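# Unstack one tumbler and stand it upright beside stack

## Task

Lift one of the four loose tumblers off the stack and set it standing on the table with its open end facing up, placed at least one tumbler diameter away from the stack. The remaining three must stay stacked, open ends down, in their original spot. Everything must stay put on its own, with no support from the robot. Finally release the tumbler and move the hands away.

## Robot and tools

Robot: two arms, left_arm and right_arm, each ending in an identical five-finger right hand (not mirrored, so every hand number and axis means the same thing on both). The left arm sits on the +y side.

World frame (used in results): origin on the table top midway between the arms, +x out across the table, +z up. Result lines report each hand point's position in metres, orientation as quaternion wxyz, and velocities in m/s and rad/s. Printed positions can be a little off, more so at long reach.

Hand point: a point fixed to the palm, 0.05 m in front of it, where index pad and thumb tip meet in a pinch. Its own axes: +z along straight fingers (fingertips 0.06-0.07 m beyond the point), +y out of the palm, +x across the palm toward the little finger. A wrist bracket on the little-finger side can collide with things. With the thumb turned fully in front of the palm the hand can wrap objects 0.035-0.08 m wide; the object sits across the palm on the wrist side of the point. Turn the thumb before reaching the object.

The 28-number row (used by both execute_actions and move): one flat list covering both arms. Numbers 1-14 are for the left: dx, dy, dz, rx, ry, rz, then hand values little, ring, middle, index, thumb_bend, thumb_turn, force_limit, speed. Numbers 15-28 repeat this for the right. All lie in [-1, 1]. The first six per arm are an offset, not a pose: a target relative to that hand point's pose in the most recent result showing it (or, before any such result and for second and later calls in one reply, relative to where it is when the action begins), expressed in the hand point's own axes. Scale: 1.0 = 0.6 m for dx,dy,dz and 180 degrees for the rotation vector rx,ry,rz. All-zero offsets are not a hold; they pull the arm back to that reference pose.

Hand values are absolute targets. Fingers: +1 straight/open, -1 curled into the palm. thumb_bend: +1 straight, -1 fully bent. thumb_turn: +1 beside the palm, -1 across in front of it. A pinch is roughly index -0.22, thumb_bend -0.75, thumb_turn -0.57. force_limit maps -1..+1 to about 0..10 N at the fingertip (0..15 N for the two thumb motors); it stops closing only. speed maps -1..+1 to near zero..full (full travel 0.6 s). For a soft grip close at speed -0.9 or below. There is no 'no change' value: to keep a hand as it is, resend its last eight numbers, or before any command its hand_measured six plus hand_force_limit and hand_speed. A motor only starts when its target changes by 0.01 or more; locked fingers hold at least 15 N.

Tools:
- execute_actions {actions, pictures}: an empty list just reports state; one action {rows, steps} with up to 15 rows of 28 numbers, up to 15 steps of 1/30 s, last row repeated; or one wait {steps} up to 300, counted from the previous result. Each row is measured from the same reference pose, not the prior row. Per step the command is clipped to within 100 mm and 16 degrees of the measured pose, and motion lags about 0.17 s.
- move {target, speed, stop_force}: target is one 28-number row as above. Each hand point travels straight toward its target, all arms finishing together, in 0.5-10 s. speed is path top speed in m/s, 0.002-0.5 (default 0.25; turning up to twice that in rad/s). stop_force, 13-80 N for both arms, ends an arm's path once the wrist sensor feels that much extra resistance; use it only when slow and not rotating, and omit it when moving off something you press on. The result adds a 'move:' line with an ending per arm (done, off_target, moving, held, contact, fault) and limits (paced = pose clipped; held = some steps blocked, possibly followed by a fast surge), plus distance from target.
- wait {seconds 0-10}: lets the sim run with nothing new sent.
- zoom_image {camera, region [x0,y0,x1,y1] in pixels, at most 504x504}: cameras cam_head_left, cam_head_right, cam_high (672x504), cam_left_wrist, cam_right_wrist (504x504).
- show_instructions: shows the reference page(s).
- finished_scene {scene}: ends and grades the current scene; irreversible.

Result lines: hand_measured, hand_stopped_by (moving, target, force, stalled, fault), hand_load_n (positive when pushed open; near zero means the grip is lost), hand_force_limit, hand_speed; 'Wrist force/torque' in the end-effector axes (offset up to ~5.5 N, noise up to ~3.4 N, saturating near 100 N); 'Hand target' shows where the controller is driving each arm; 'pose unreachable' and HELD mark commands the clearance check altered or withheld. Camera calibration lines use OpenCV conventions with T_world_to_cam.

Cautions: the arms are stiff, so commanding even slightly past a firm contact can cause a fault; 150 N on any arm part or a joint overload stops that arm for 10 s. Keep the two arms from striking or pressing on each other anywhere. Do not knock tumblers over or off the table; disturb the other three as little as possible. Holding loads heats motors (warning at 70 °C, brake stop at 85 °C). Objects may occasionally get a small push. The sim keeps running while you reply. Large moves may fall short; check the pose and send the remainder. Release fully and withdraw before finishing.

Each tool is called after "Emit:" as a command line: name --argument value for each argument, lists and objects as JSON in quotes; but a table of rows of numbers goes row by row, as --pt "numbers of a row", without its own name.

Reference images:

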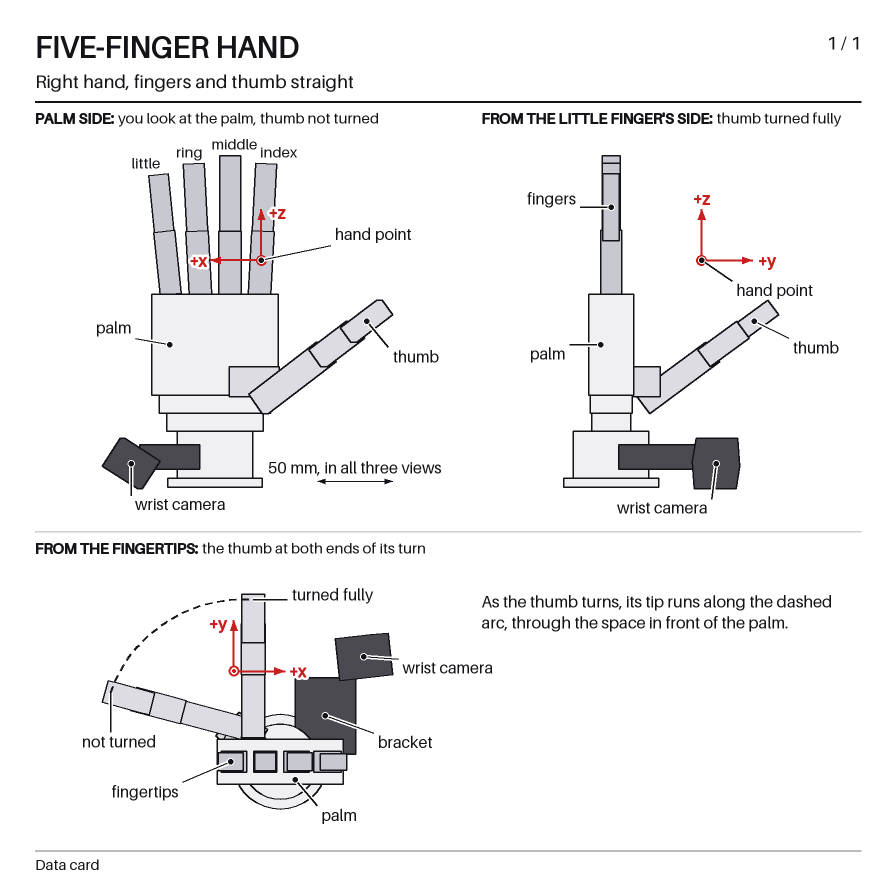

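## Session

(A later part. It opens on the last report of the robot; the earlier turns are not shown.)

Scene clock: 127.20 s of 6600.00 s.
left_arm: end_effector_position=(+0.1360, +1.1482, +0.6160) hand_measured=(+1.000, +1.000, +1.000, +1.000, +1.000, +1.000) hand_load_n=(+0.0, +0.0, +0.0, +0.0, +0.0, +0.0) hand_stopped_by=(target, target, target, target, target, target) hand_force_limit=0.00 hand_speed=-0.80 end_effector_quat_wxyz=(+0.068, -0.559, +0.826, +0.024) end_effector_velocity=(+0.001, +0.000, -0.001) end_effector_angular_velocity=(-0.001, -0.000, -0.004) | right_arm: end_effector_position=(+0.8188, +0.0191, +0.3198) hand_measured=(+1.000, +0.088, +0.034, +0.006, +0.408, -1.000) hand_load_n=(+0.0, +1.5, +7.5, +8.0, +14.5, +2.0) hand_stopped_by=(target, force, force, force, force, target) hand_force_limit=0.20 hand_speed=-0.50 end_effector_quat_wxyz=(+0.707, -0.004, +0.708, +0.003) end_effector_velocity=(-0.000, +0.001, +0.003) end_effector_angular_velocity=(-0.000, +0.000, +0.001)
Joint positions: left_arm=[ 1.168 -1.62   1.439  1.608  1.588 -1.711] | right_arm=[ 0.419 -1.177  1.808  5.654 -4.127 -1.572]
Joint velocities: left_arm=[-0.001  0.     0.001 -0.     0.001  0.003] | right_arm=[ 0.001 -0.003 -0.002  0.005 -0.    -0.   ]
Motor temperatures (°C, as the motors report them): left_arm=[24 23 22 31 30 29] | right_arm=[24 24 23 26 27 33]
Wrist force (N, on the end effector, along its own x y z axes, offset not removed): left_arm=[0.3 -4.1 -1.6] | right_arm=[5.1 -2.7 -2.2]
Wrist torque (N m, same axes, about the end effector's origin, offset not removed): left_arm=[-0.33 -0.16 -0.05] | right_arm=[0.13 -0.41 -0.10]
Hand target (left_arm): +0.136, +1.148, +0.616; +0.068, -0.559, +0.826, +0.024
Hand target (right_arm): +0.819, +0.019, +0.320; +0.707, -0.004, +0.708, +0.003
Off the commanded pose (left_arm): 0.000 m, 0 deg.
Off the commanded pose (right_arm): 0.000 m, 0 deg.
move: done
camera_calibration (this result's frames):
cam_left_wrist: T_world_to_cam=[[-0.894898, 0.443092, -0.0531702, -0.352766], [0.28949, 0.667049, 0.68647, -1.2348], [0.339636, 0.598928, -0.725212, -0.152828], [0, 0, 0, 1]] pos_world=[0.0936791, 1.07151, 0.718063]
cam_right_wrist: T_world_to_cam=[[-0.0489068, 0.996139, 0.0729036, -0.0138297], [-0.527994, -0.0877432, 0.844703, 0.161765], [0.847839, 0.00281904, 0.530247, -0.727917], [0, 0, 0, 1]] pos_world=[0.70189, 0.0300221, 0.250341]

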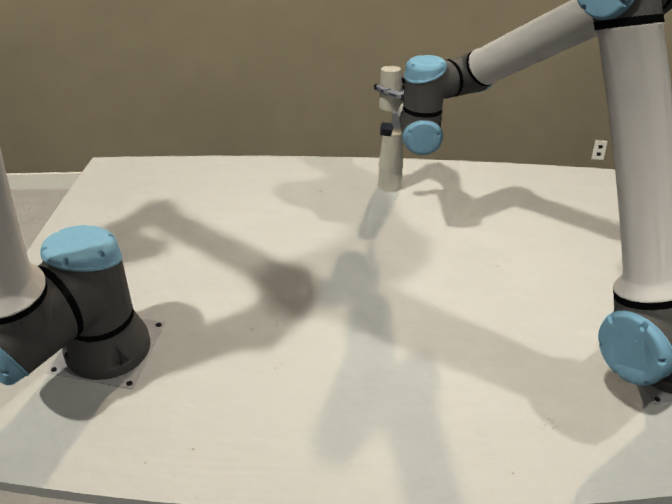

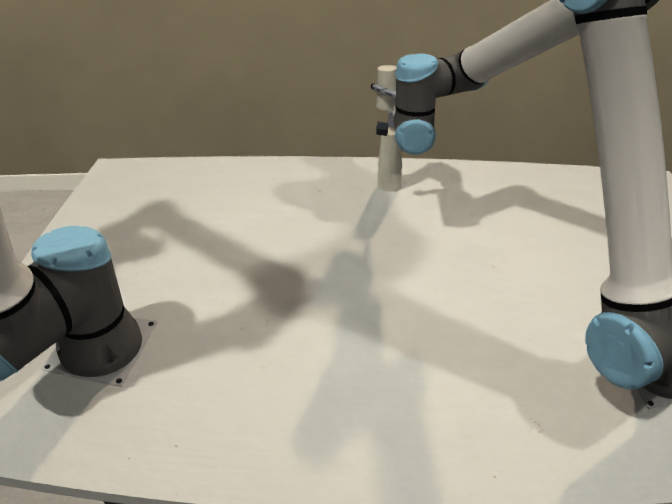

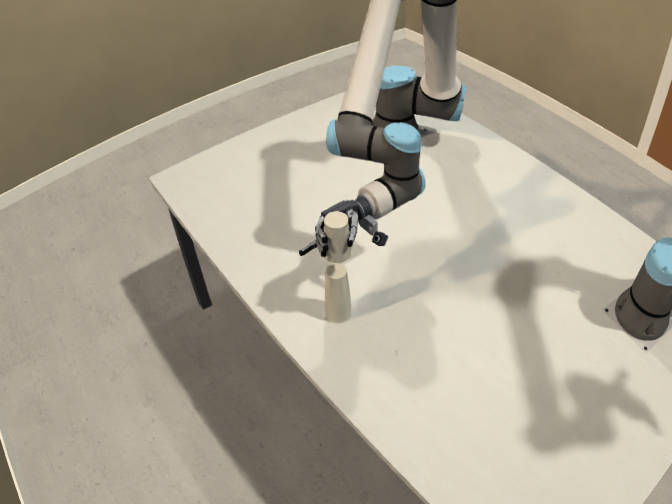

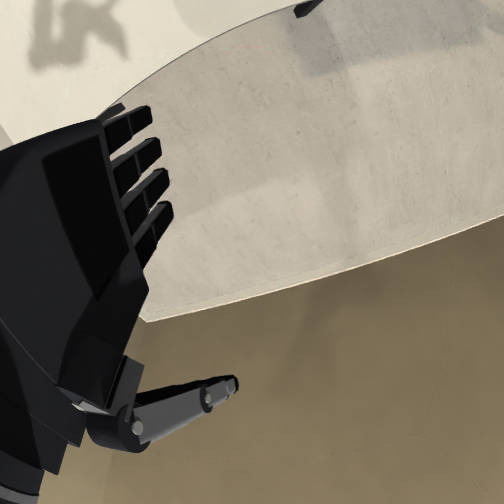

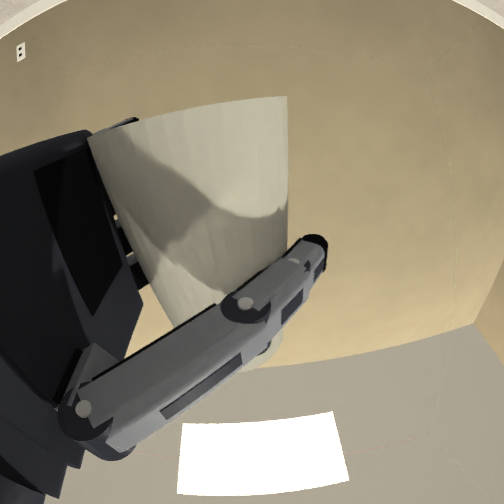

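Emit:
move --target '[0,0,0,0,0,0,1,1,1,1,1,1,0,-0.8,-0.1,-0.4,-0.2,0,0,0,1,-1,-1,-1,-1,-1,0.2,-0.5]' --speed 0.15

Emit:
move --target '[0,0,0,0,0,0,1,1,1,1,1,1,0,-0.8,0,0,0,0,0,-0.5,1,-1,-1,-1,-1,-1,0.2,-0.5]' --speed 0.3

Emit:
move --target '[0,0,0,0,0,0,1,1,1,1,1,1,0,-0.8,0,0,0,0,0,-0.5,1,-1,-1,-1,-1,-1,0.2,-0.5]' --speed 0.3

Emit:
move --target '[0,0,0,0,0,0,1,1,1,1,1,1,0,-0.8,-0.5,0,0,0,0,0,1,-1,-1,-1,-1,-1,0.2,-0.5]' --speed 0.15

Scene clock: 135.83 s of 6600.00 s.
left_arm: end_effector_position=(+0.1360, +1.1482, +0.6159) hand_measured=(+1.000, +1.000, +1.000, +1.000, +1.000, +1.000) hand_load_n=(+0.0, +0.0, +0.0, +0.0, +0.0, +0.0) hand_stopped_by=(target, target, target, target, target, target) hand_force_limit=0.00 hand_speed=-0.80 end_effector_quat_wxyz=(+0.068, -0.559, +0.826, +0.024) end_effector_velocity=(-0.000, -0.000, +0.001) end_effector_angular_velocity=(+0.001, -0.001, -0.000) | right_arm: end_effector_position=(+0.7014, -0.2217, +0.3807) hand_measured=(+1.000, +0.088, +0.034, +0.006, +0.408, -1.000) hand_load_n=(+0.0, +1.5, +7.5, +8.0, +14.5, +2.0) hand_stopped_by=(target, force, force, force, force, target) hand_force_limit=0.20 hand_speed=-0.50 end_effector_quat_wxyz=(+0.707, -0.004, +0.707, +0.003) end_effector_velocity=(-0.001, -0.001, +0.001) end_effector_angular_velocity=(+0.002, +0.000, +0.003)
Joint positions: left_arm=[ 1.168 -1.62   1.439  1.608  1.588 -1.711] | right_arm=[ 0.123 -1.636  2.235  5.686 -4.422 -1.573]
Joint velocities: left_arm=[ 0.    -0.001 -0.     0.     0.     0.   ] | right_arm=[-0.004 -0.004  0.003  0.002 -0.006  0.002]
Motor temperatures (°C, as the motors report them): left_arm=[24 23 22 31 30 29] | right_arm=[24 24 23 26 27 33]
Wrist force (N, on the end effector, along its own x y z axes, offset not removed): left_arm=[0.8 -4.3 -3.9] | right_arm=[0.7 -0.2 0.0]
Wrist torque (N m, same axes, about the end effector's origin, offset not removed): left_arm=[-0.16 -0.10 0.05] | right_arm=[0.14 -0.02 -0.28]
Hand target (left_arm): +0.136, +1.148, +0.616; +0.068, -0.559, +0.826, +0.024
Hand target (right_arm): +0.701, -0.222, +0.381; +0.707, -0.004, +0.707, +0.003
Off the commanded pose (left_arm): 0.000 m, 0 deg.
Off the commanded pose (right_arm): 0.000 m, 0 deg.
After step 90, 3.23 s passed at rest.
move: done
camera_calibration (this result's frames):
cam_left_wrist: T_world_to_cam=[[-0.894898, 0.443092, -0.0531702, -0.352766], [0.28949, 0.667049, 0.68647, -1.2348], [0.339636, 0.598928, -0.725212, -0.152828], [0, 0, 0, 1]] pos_world=[0.093679, 1.07151, 0.718063]
cam_right_wrist: T_world_to_cam=[[-0.0488399, 0.996188, 0.0722813, 0.215989], [-0.528252, -0.087181, 0.8446, 0.0275795], [0.847682, 0.0030675, 0.530496, -0.65983], [0, 0, 0, 1]] pos_world=[0.584444, -0.210737, 0.311131]

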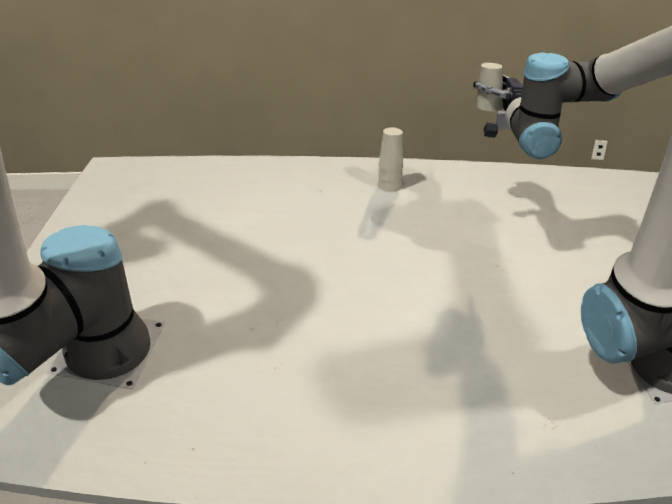

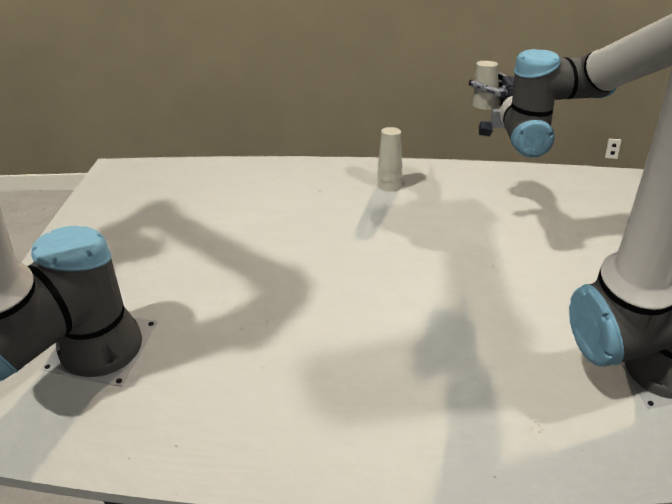

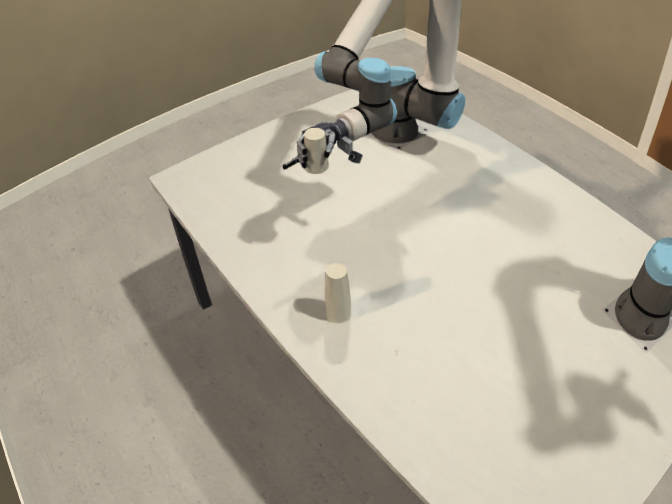

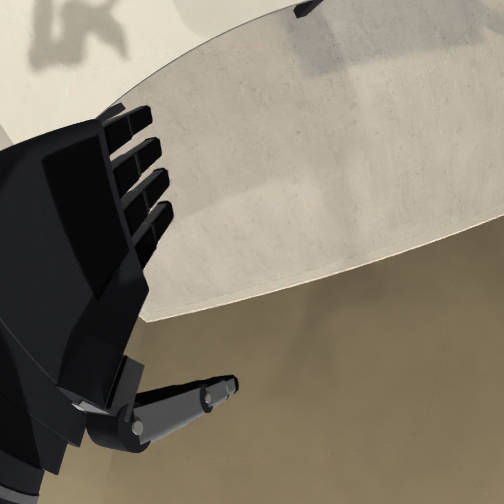

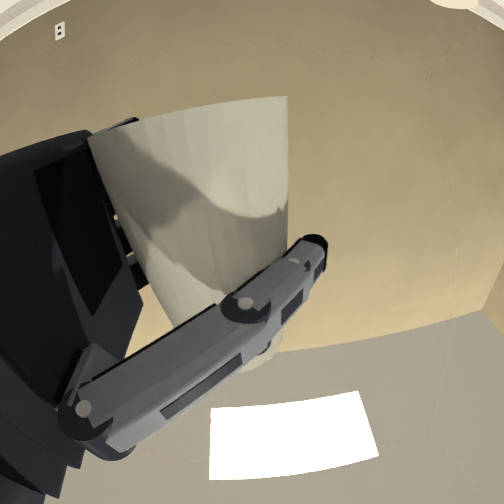

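Scene clock: 139.03 s of 6600.00 s.
left_arm: end_effector_position=(+0.1360, +1.1482, +0.6159) hand_measured=(+1.000, +1.000, +1.000, +1.000, +1.000, +1.000) hand_load_n=(+0.0, +0.0, +0.0, +0.0, +0.0, +0.0) hand_stopped_by=(target, target, target, target, target, target) hand_force_limit=0.00 hand_speed=-0.80 end_effector_quat_wxyz=(+0.068, -0.559, +0.826, +0.024) end_effector_velocity=(+0.001, +0.000, -0.000) end_effector_angular_velocity=(-0.000, -0.001, -0.001) | right_arm: end_effector_position=(+0.7014, -0.2216, +0.3806) hand_measured=(+1.000, +0.088, +0.034, +0.006, +0.408, -1.000) hand_load_n=(+0.0, +1.5, +7.5, +8.0, +14.5, +2.5) hand_stopped_by=(target, force, force, force, force, target) hand_force_limit=0.20 hand_speed=-0.50 end_effector_quat_wxyz=(+0.502, -0.503, +0.498, -0.497) end_effector_velocity=(-0.000, +0.001, +0.000) end_effector_angular_velocity=(-0.010, -0.001, +0.001)
Joint positions: left_arm=[ 1.168 -1.62   1.439  1.608  1.588 -1.711] | right_arm=[ 0.187 -1.688  2.098  5.874 -4.359 -3.142]
Joint velocities: left_arm=[-0.001  0.     0.    -0.     0.001  0.   ] | right_arm=[ 0.002  0.001 -0.001 -0.     0.001 -0.011]
Motor temperatures (°C, as the motors report them): left_arm=[24 23 22 31 30 29] | right_arm=[24 24 23 26 27 33]
Wrist force (N, on the end effector, along its own x y z axes, offset not removed): left_arm=[-1.2 -1.9 -4.3] | right_arm=[0.1 0.6 -5.9]
Wrist torque (N m, same axes, about the end effector's origin, offset not removed): left_arm=[0.32 0.27 -0.14] | right_arm=[0.65 0.39 -0.08]
Hand target (left_arm): +0.136, +1.148, +0.616; +0.068, -0.559, +0.826, +0.024
Hand target (right_arm): +0.701, -0.222, +0.381; +0.502, -0.503, +0.497, -0.498
Off the commanded pose (left_arm): 0.000 m, 0 deg.
Off the commanded pose (right_arm): 0.000 m, 0 deg.
move: done
camera_calibration (this result's frames):
cam_left_wrist: T_world_to_cam=[[-0.894898, 0.443092, -0.0531702, -0.352766], [0.28949, 0.667049, 0.68647, -1.2348], [0.339636, 0.598928, -0.725212, -0.152828], [0, 0, 0, 1]] pos_world=[0.093679, 1.07151, 0.718063]
cam_right_wrist: T_world_to_cam=[[-0.0411261, 0.0731687, -0.996471, 0.412774], [-0.538215, 0.838632, 0.083792, 0.529381], [0.841804, 0.539762, 0.00489078, -0.336765], [0, 0, 0, 1]] pos_world=[0.585387, -0.292386, 0.368607]

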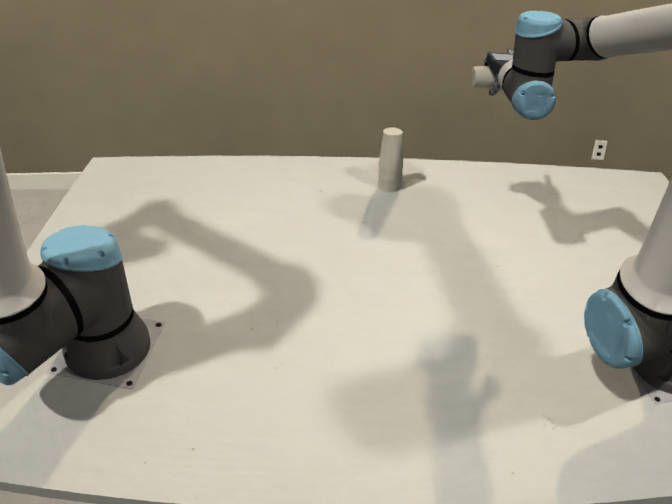

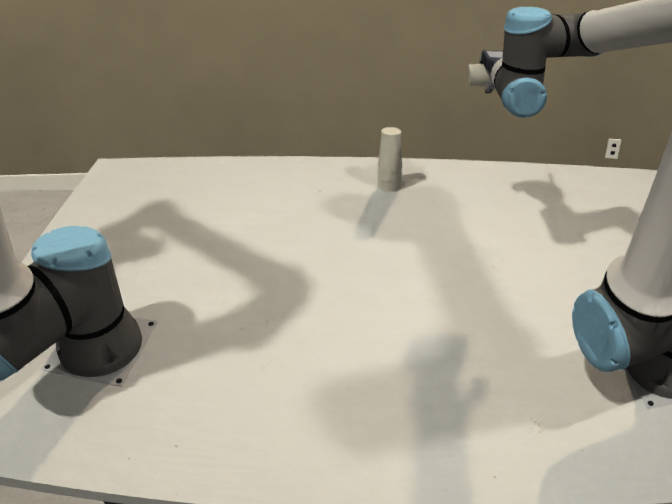

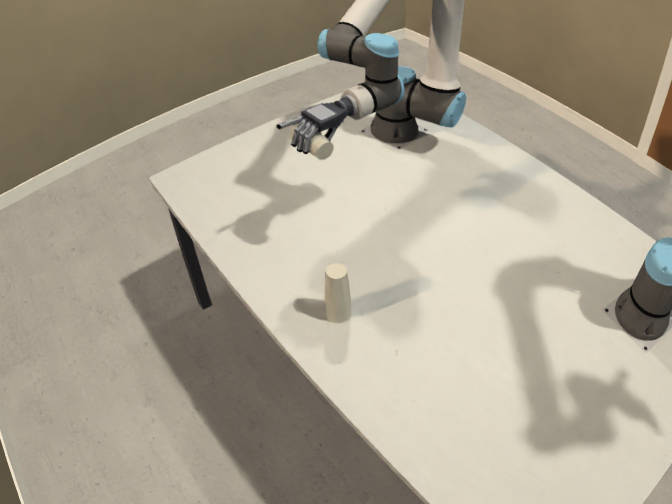

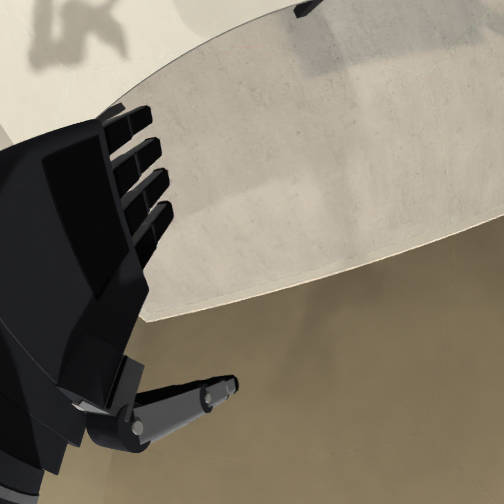

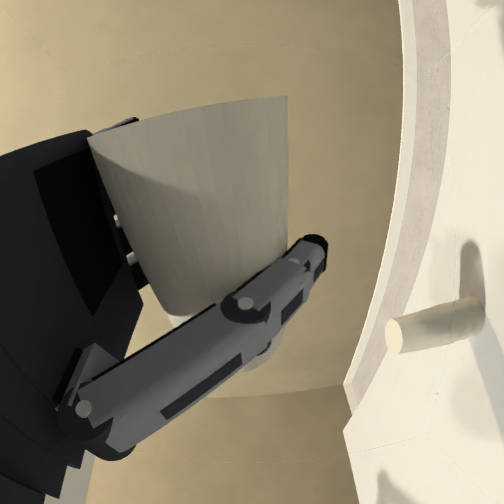

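Scene clock: 142.23 s of 6600.00 s.
left_arm: end_effector_position=(+0.1360, +1.1482, +0.6159) hand_measured=(+1.000, +1.000, +1.000, +1.000, +1.000, +1.000) hand_load_n=(+0.0, +0.0, +0.0, +0.0, +0.0, +0.0) hand_stopped_by=(target, target, target, target, target, target) hand_force_limit=0.00 hand_speed=-0.80 end_effector_quat_wxyz=(+0.068, -0.559, +0.826, +0.024) end_effector_velocity=(+0.000, -0.000, +0.000) end_effector_angular_velocity=(-0.001, -0.001, -0.001) | right_arm: end_effector_position=(+0.7014, -0.2216, +0.3805) hand_measured=(+1.000, +0.088, +0.034, +0.006, +0.408, -1.000) hand_load_n=(+0.0, +1.5, +7.5, +8.0, +14.5, +3.0) hand_stopped_by=(target, force, force, force, force, target) hand_force_limit=0.20 hand_speed=-0.50 end_effector_quat_wxyz=(-0.004, +0.708, +0.003, +0.707) end_effector_velocity=(+0.000, +0.000, -0.000) end_effector_angular_velocity=(-0.011, -0.002, +0.001)
Joint positions: left_arm=[ 1.168 -1.62   1.439  1.608  1.588 -1.711] | right_arm=[ 0.356 -1.55   2.025  5.81  -4.19  -4.711]
Joint velocities: left_arm=[-0.    -0.    -0.     0.     0.002  0.001] | right_arm=[ 0.001  0.001  0.001 -0.004  0.    -0.012]
Motor temperatures (°C, as the motors report them): left_arm=[24 23 22 31 30 29] | right_arm=[24 24 23 26 27 33]
Wrist force (N, on the end effector, along its own x y z axes, offset not removed): left_arm=[-2.2 -2.2 -3.3] | right_arm=[1.4 3.0 -6.6]
Wrist torque (N m, same axes, about the end effector's origin, offset not removed): left_arm=[0.16 0.28 -0.18] | right_arm=[1.19 0.10 0.04]
Hand target (left_arm): +0.136, +1.148, +0.616; +0.068, -0.559, +0.826, +0.024
Hand target (right_arm): +0.701, -0.222, +0.381; -0.003, +0.708, +0.004, +0.707
Off the commanded pose (left_arm): 0.000 m, 0 deg.
Off the commanded pose (right_arm): 0.000 m, 0 deg.
move: done
camera_calibration (this result's frames):
cam_left_wrist: T_world_to_cam=[[-0.894898, 0.443092, -0.0531702, -0.352766], [0.28949, 0.667049, 0.68647, -1.2348], [0.339636, 0.598928, -0.725212, -0.152828], [0, 0, 0, 1]] pos_world=[0.0936791, 1.07151, 0.718063]
cam_right_wrist: T_world_to_cam=[[-0.0293393, -0.996744, -0.0751088, -0.18331], [-0.532177, 0.0791824, -0.842922, 0.709511], [0.846125, 0.0152404, -0.532767, -0.25143], [0, 0, 0, 1]] pos_world=[0.584949, -0.235062, 0.450341]

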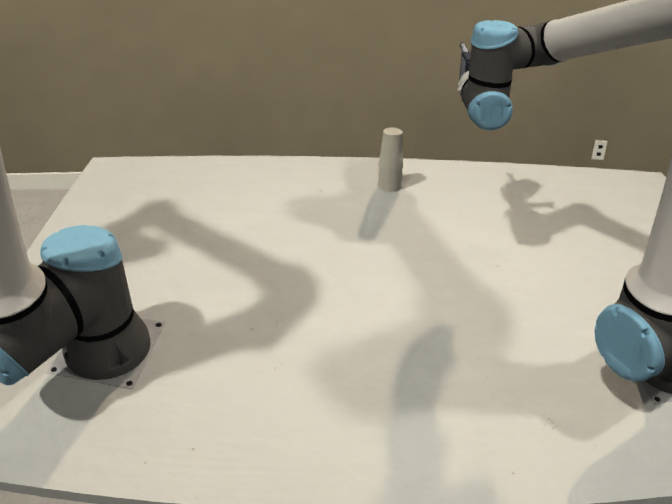

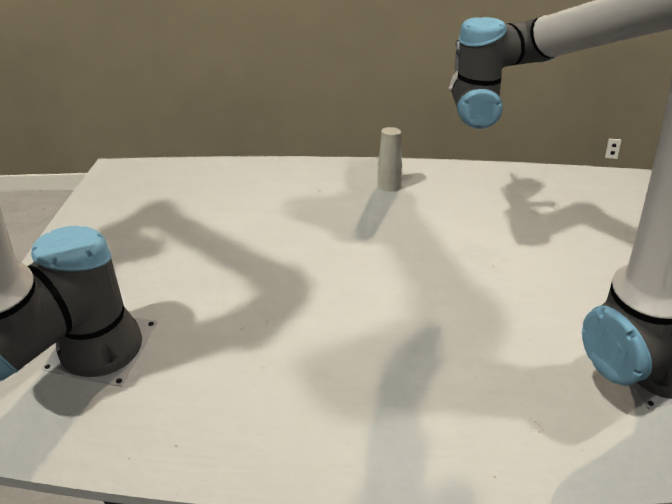

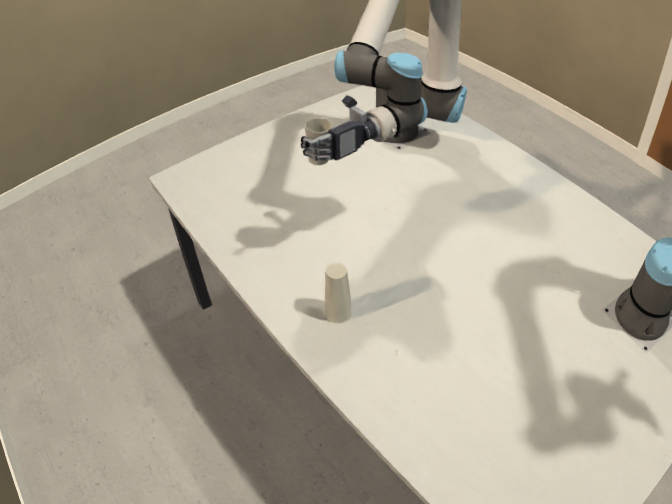

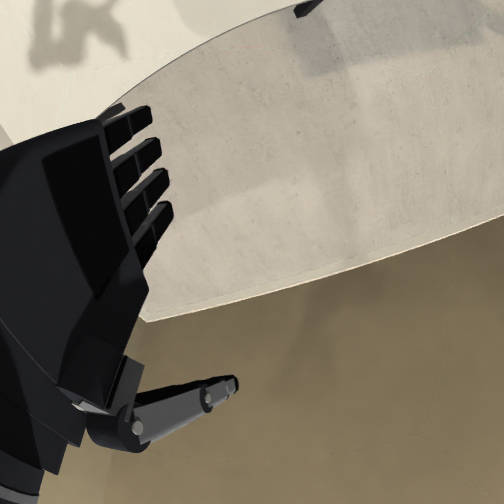

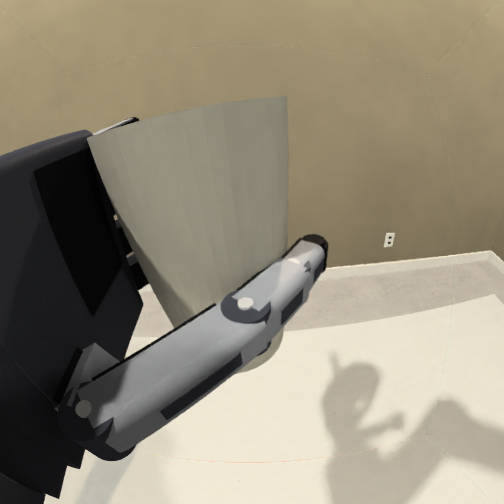

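Scene clock: 144.77 s of 6600.00 s.
left_arm: end_effector_position=(+0.1360, +1.1482, +0.6159) hand_measured=(+1.000, +1.000, +1.000, +1.000, +1.000, +1.000) hand_load_n=(+0.0, +0.0, +0.0, +0.0, +0.0, +0.0) hand_stopped_by=(target, target, target, target, target, target) hand_force_limit=0.00 hand_speed=-0.80 end_effector_quat_wxyz=(+0.068, -0.559, +0.826, +0.024) end_effector_velocity=(+0.000, +0.000, -0.000) end_effector_angular_velocity=(-0.000, +0.002, -0.001) | right_arm: end_effector_position=(+0.7006, -0.2218, +0.0808) hand_measured=(+1.000, +0.088, +0.034, +0.006, +0.408, -1.000) hand_load_n=(+0.0, +1.5, +7.5, +8.0, +14.5, +3.0) hand_stopped_by=(target, force, force, force, force, target) hand_force_limit=0.20 hand_speed=-0.50 end_effector_quat_wxyz=(-0.004, +0.708, +0.003, +0.706) end_effector_velocity=(+0.000, +0.000, -0.003) end_effector_angular_velocity=(-0.001, -0.000, +0.000)
Joint positions: left_arm=[ 1.168 -1.62   1.439  1.608  1.588 -1.711] | right_arm=[ 0.357 -1.142  2.23   5.198 -4.189 -4.711]
Joint velocities: left_arm=[-0.001  0.     0.     0.    -0.001  0.   ] | right_arm=[ 0.     0.006  0.    -0.006  0.    -0.001]
Motor temperatures (°C, as the motors report them): left_arm=[24 23 22 31 30 29] | right_arm=[24 24 23 26 27 33]
Wrist force (N, on the end effector, along its own x y z axes, offset not removed): left_arm=[0.3 -0.4 -1.1] | right_arm=[2.0 -1.9 -0.6]
Wrist torque (N m, same axes, about the end effector's origin, offset not removed): left_arm=[0.28 -0.11 0.09] | right_arm=[-0.01 -0.22 0.02]
Hand target (left_arm): +0.136, +1.148, +0.616; +0.068, -0.559, +0.826, +0.024
Hand target (right_arm): +0.701, -0.222, +0.081; -0.004, +0.708, +0.003, +0.707
Off the commanded pose (left_arm): 0.000 m, 0 deg.
Off the commanded pose (right_arm): 0.001 m, 0 deg.
move: done
camera_calibration (this result's frames):
cam_left_wrist: T_world_to_cam=[[-0.894898, 0.443092, -0.0531702, -0.352766], [0.28949, 0.667049, 0.68647, -1.2348], [0.339636, 0.598928, -0.725212, -0.152828], [0, 0, 0, 1]] pos_world=[0.093679, 1.07151, 0.718063]
cam_right_wrist: T_world_to_cam=[[-0.0293744, -0.996741, -0.0751273, -0.205966], [-0.532246, 0.0792155, -0.842875, 0.456544], [0.84608, 0.0152272, -0.532838, -0.410379], [0, 0, 0, 1]] pos_world=[0.584157, -0.235212, 0.15067]

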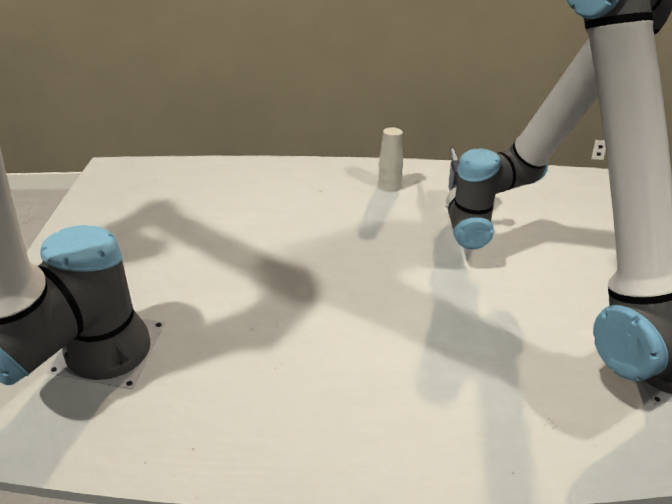

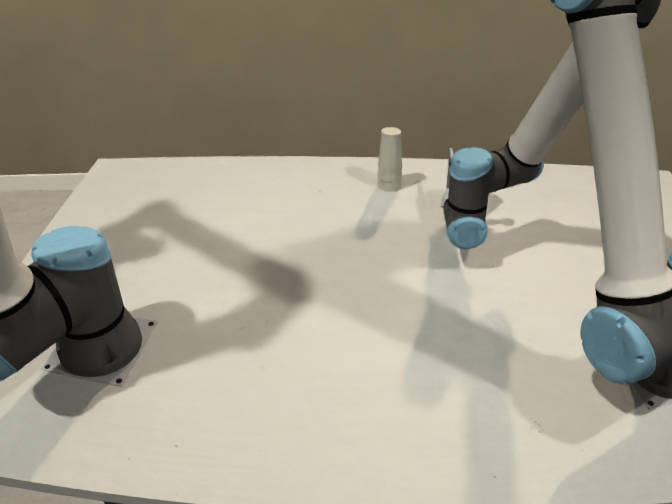

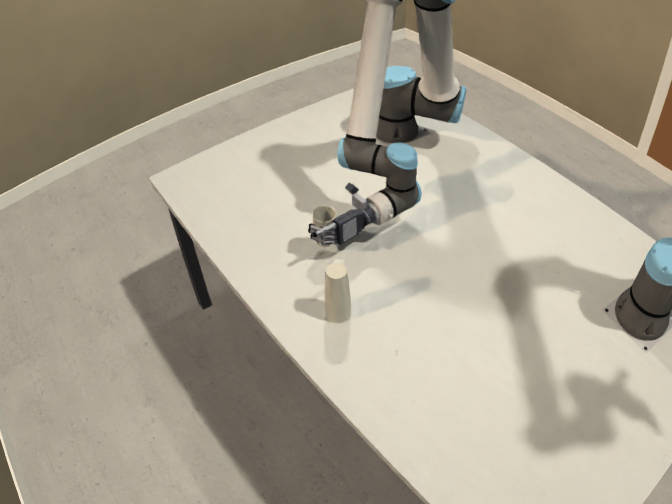

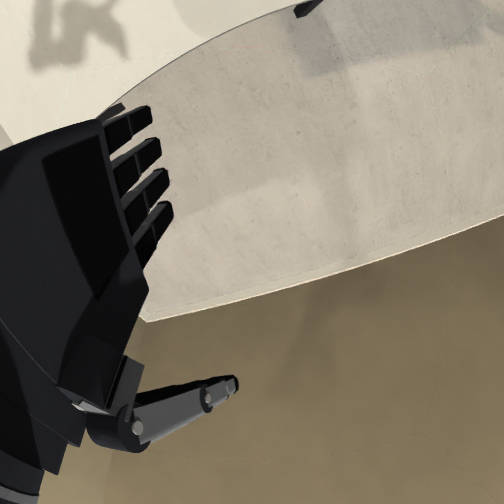

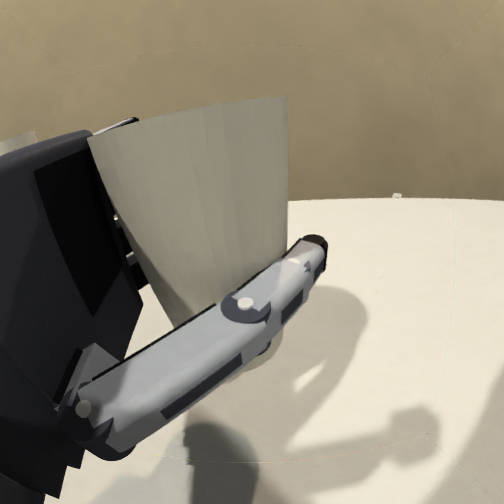

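Emit:
move --target '[0,0,0,0,0,0,1,1,1,1,1,1,0,-0.8,-0.1,0,0,0,0,0,1,-1,-1,-1,-1,-1,0.2,-0.5]' --speed 0.015 --stop_force 13

Scene clock: 159.37 s of 6600.00 s.
left_arm: end_effector_position=(+0.1360, +1.1482, +0.6159) hand_measured=(+1.000, +1.000, +1.000, +1.000, +1.000, +1.000) hand_load_n=(+0.0, +0.0, +0.0, +0.0, +0.0, +0.0) hand_stopped_by=(target, target, target, target, target, target) hand_force_limit=0.00 hand_speed=-0.80 end_effector_quat_wxyz=(+0.068, -0.559, +0.826, +0.024) end_effector_velocity=(+0.001, +0.000, +0.000) end_effector_angular_velocity=(-0.000, -0.001, -0.001) | right_arm: end_effector_position=(+0.7005, -0.2218, +0.0399) hand_measured=(+1.000, +0.088, +0.034, +0.006, +0.410, -1.000) hand_load_n=(+0.0, +0.5, +6.5, +8.5, +13.0, +0.5) hand_stopped_by=(target, force, force, force, force, target) hand_force_limit=0.20 hand_speed=-0.50 end_effector_quat_wxyz=(-0.004, +0.708, +0.003, +0.706) end_effector_velocity=(-0.000, -0.000, +0.005) end_effector_angular_velocity=(-0.000, +0.001, +0.001)
Joint positions: left_arm=[ 1.168 -1.62   1.439  1.608  1.588 -1.711] | right_arm=[ 0.357 -1.066  2.234  5.117 -4.189 -4.711]
Joint velocities: left_arm=[-0.001  0.001 -0.001 -0.     0.001 -0.001] | right_arm=[-0.    -0.009  0.     0.01  -0.001  0.   ]
Motor temperatures (°C, as the motors report them): left_arm=[24 23 22 31 30 29] | right_arm=[24 24 23 26 27 33]
Wrist force (N, on the end effector, along its own x y z axes, offset not removed): left_arm=[-3.6 -3.2 -1.1] | right_arm=[-0.6 -5.3 -3.3]
Wrist torque (N m, same axes, about the end effector's origin, offset not removed): left_arm=[-0.15 0.56 -0.33] | right_arm=[-0.29 0.41 -0.43]
Hand target (left_arm): +0.136, +1.148, +0.616; +0.068, -0.559, +0.826, +0.024
Hand target (right_arm): +0.701, -0.222, +0.041; -0.004, +0.708, +0.003, +0.707
Off the commanded pose (left_arm): 0.000 m, 0 deg.
Off the commanded pose (right_arm): 0.019 m, 0 deg.
After step 90, 8.50 s passed at rest.
move: contact (right_arm)
camera_calibration (this result's frames):
cam_left_wrist: T_world_to_cam=[[-0.894898, 0.443092, -0.0531702, -0.352766], [0.28949, 0.667049, 0.68647, -1.2348], [0.339636, 0.598928, -0.725212, -0.152828], [0, 0, 0, 1]] pos_world=[0.0936791, 1.07151, 0.718063]
cam_right_wrist: T_world_to_cam=[[-0.0294542, -0.996741, -0.0750941, -0.209045], [-0.532297, 0.079229, -0.842842, 0.421967], [0.846045, 0.0151471, -0.532896, -0.432092], [0, 0, 0, 1]] pos_world=[0.584024, -0.235251, 0.109694]

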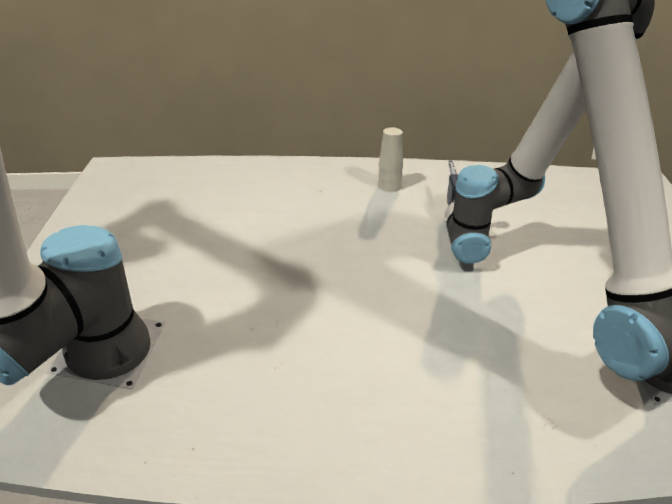

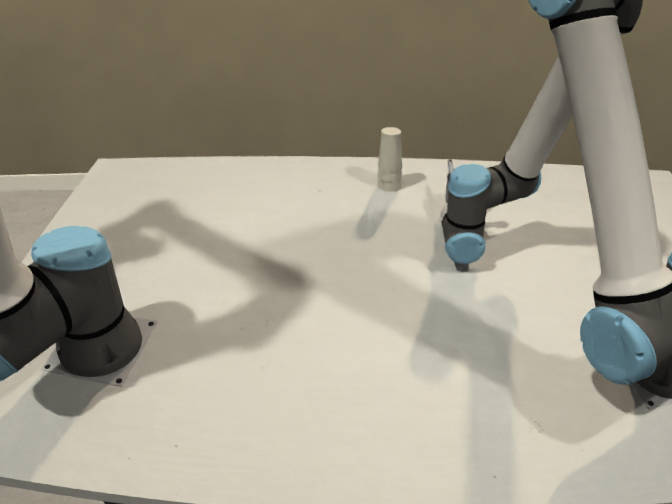

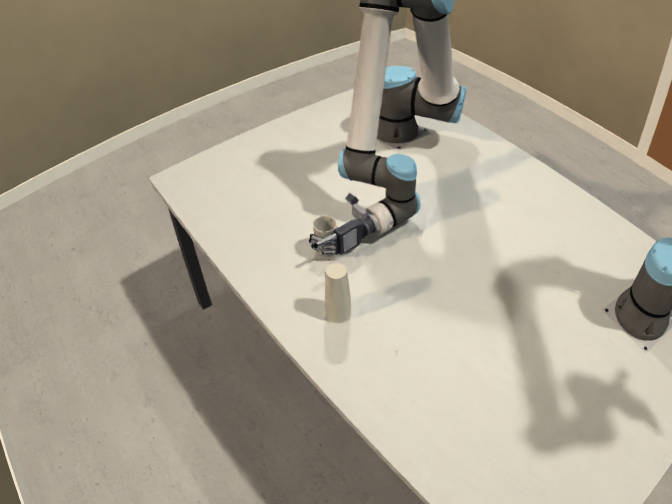

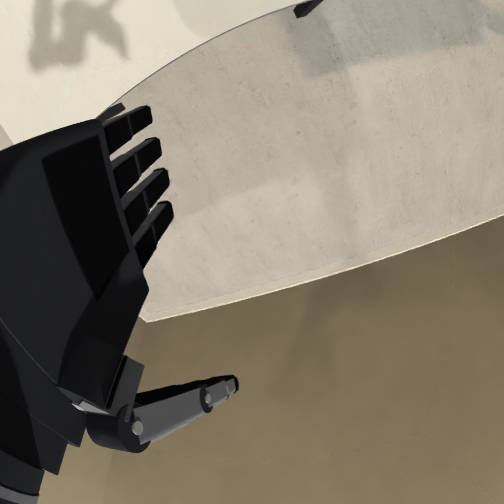

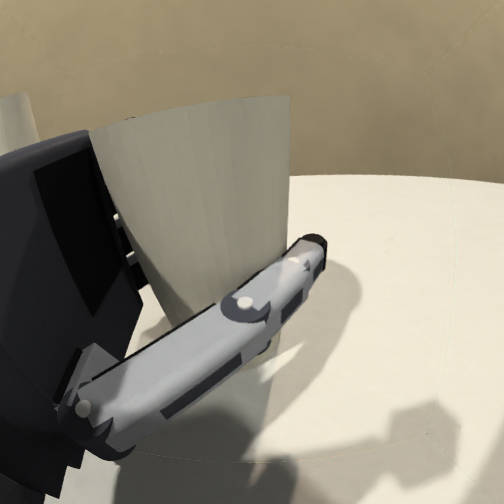

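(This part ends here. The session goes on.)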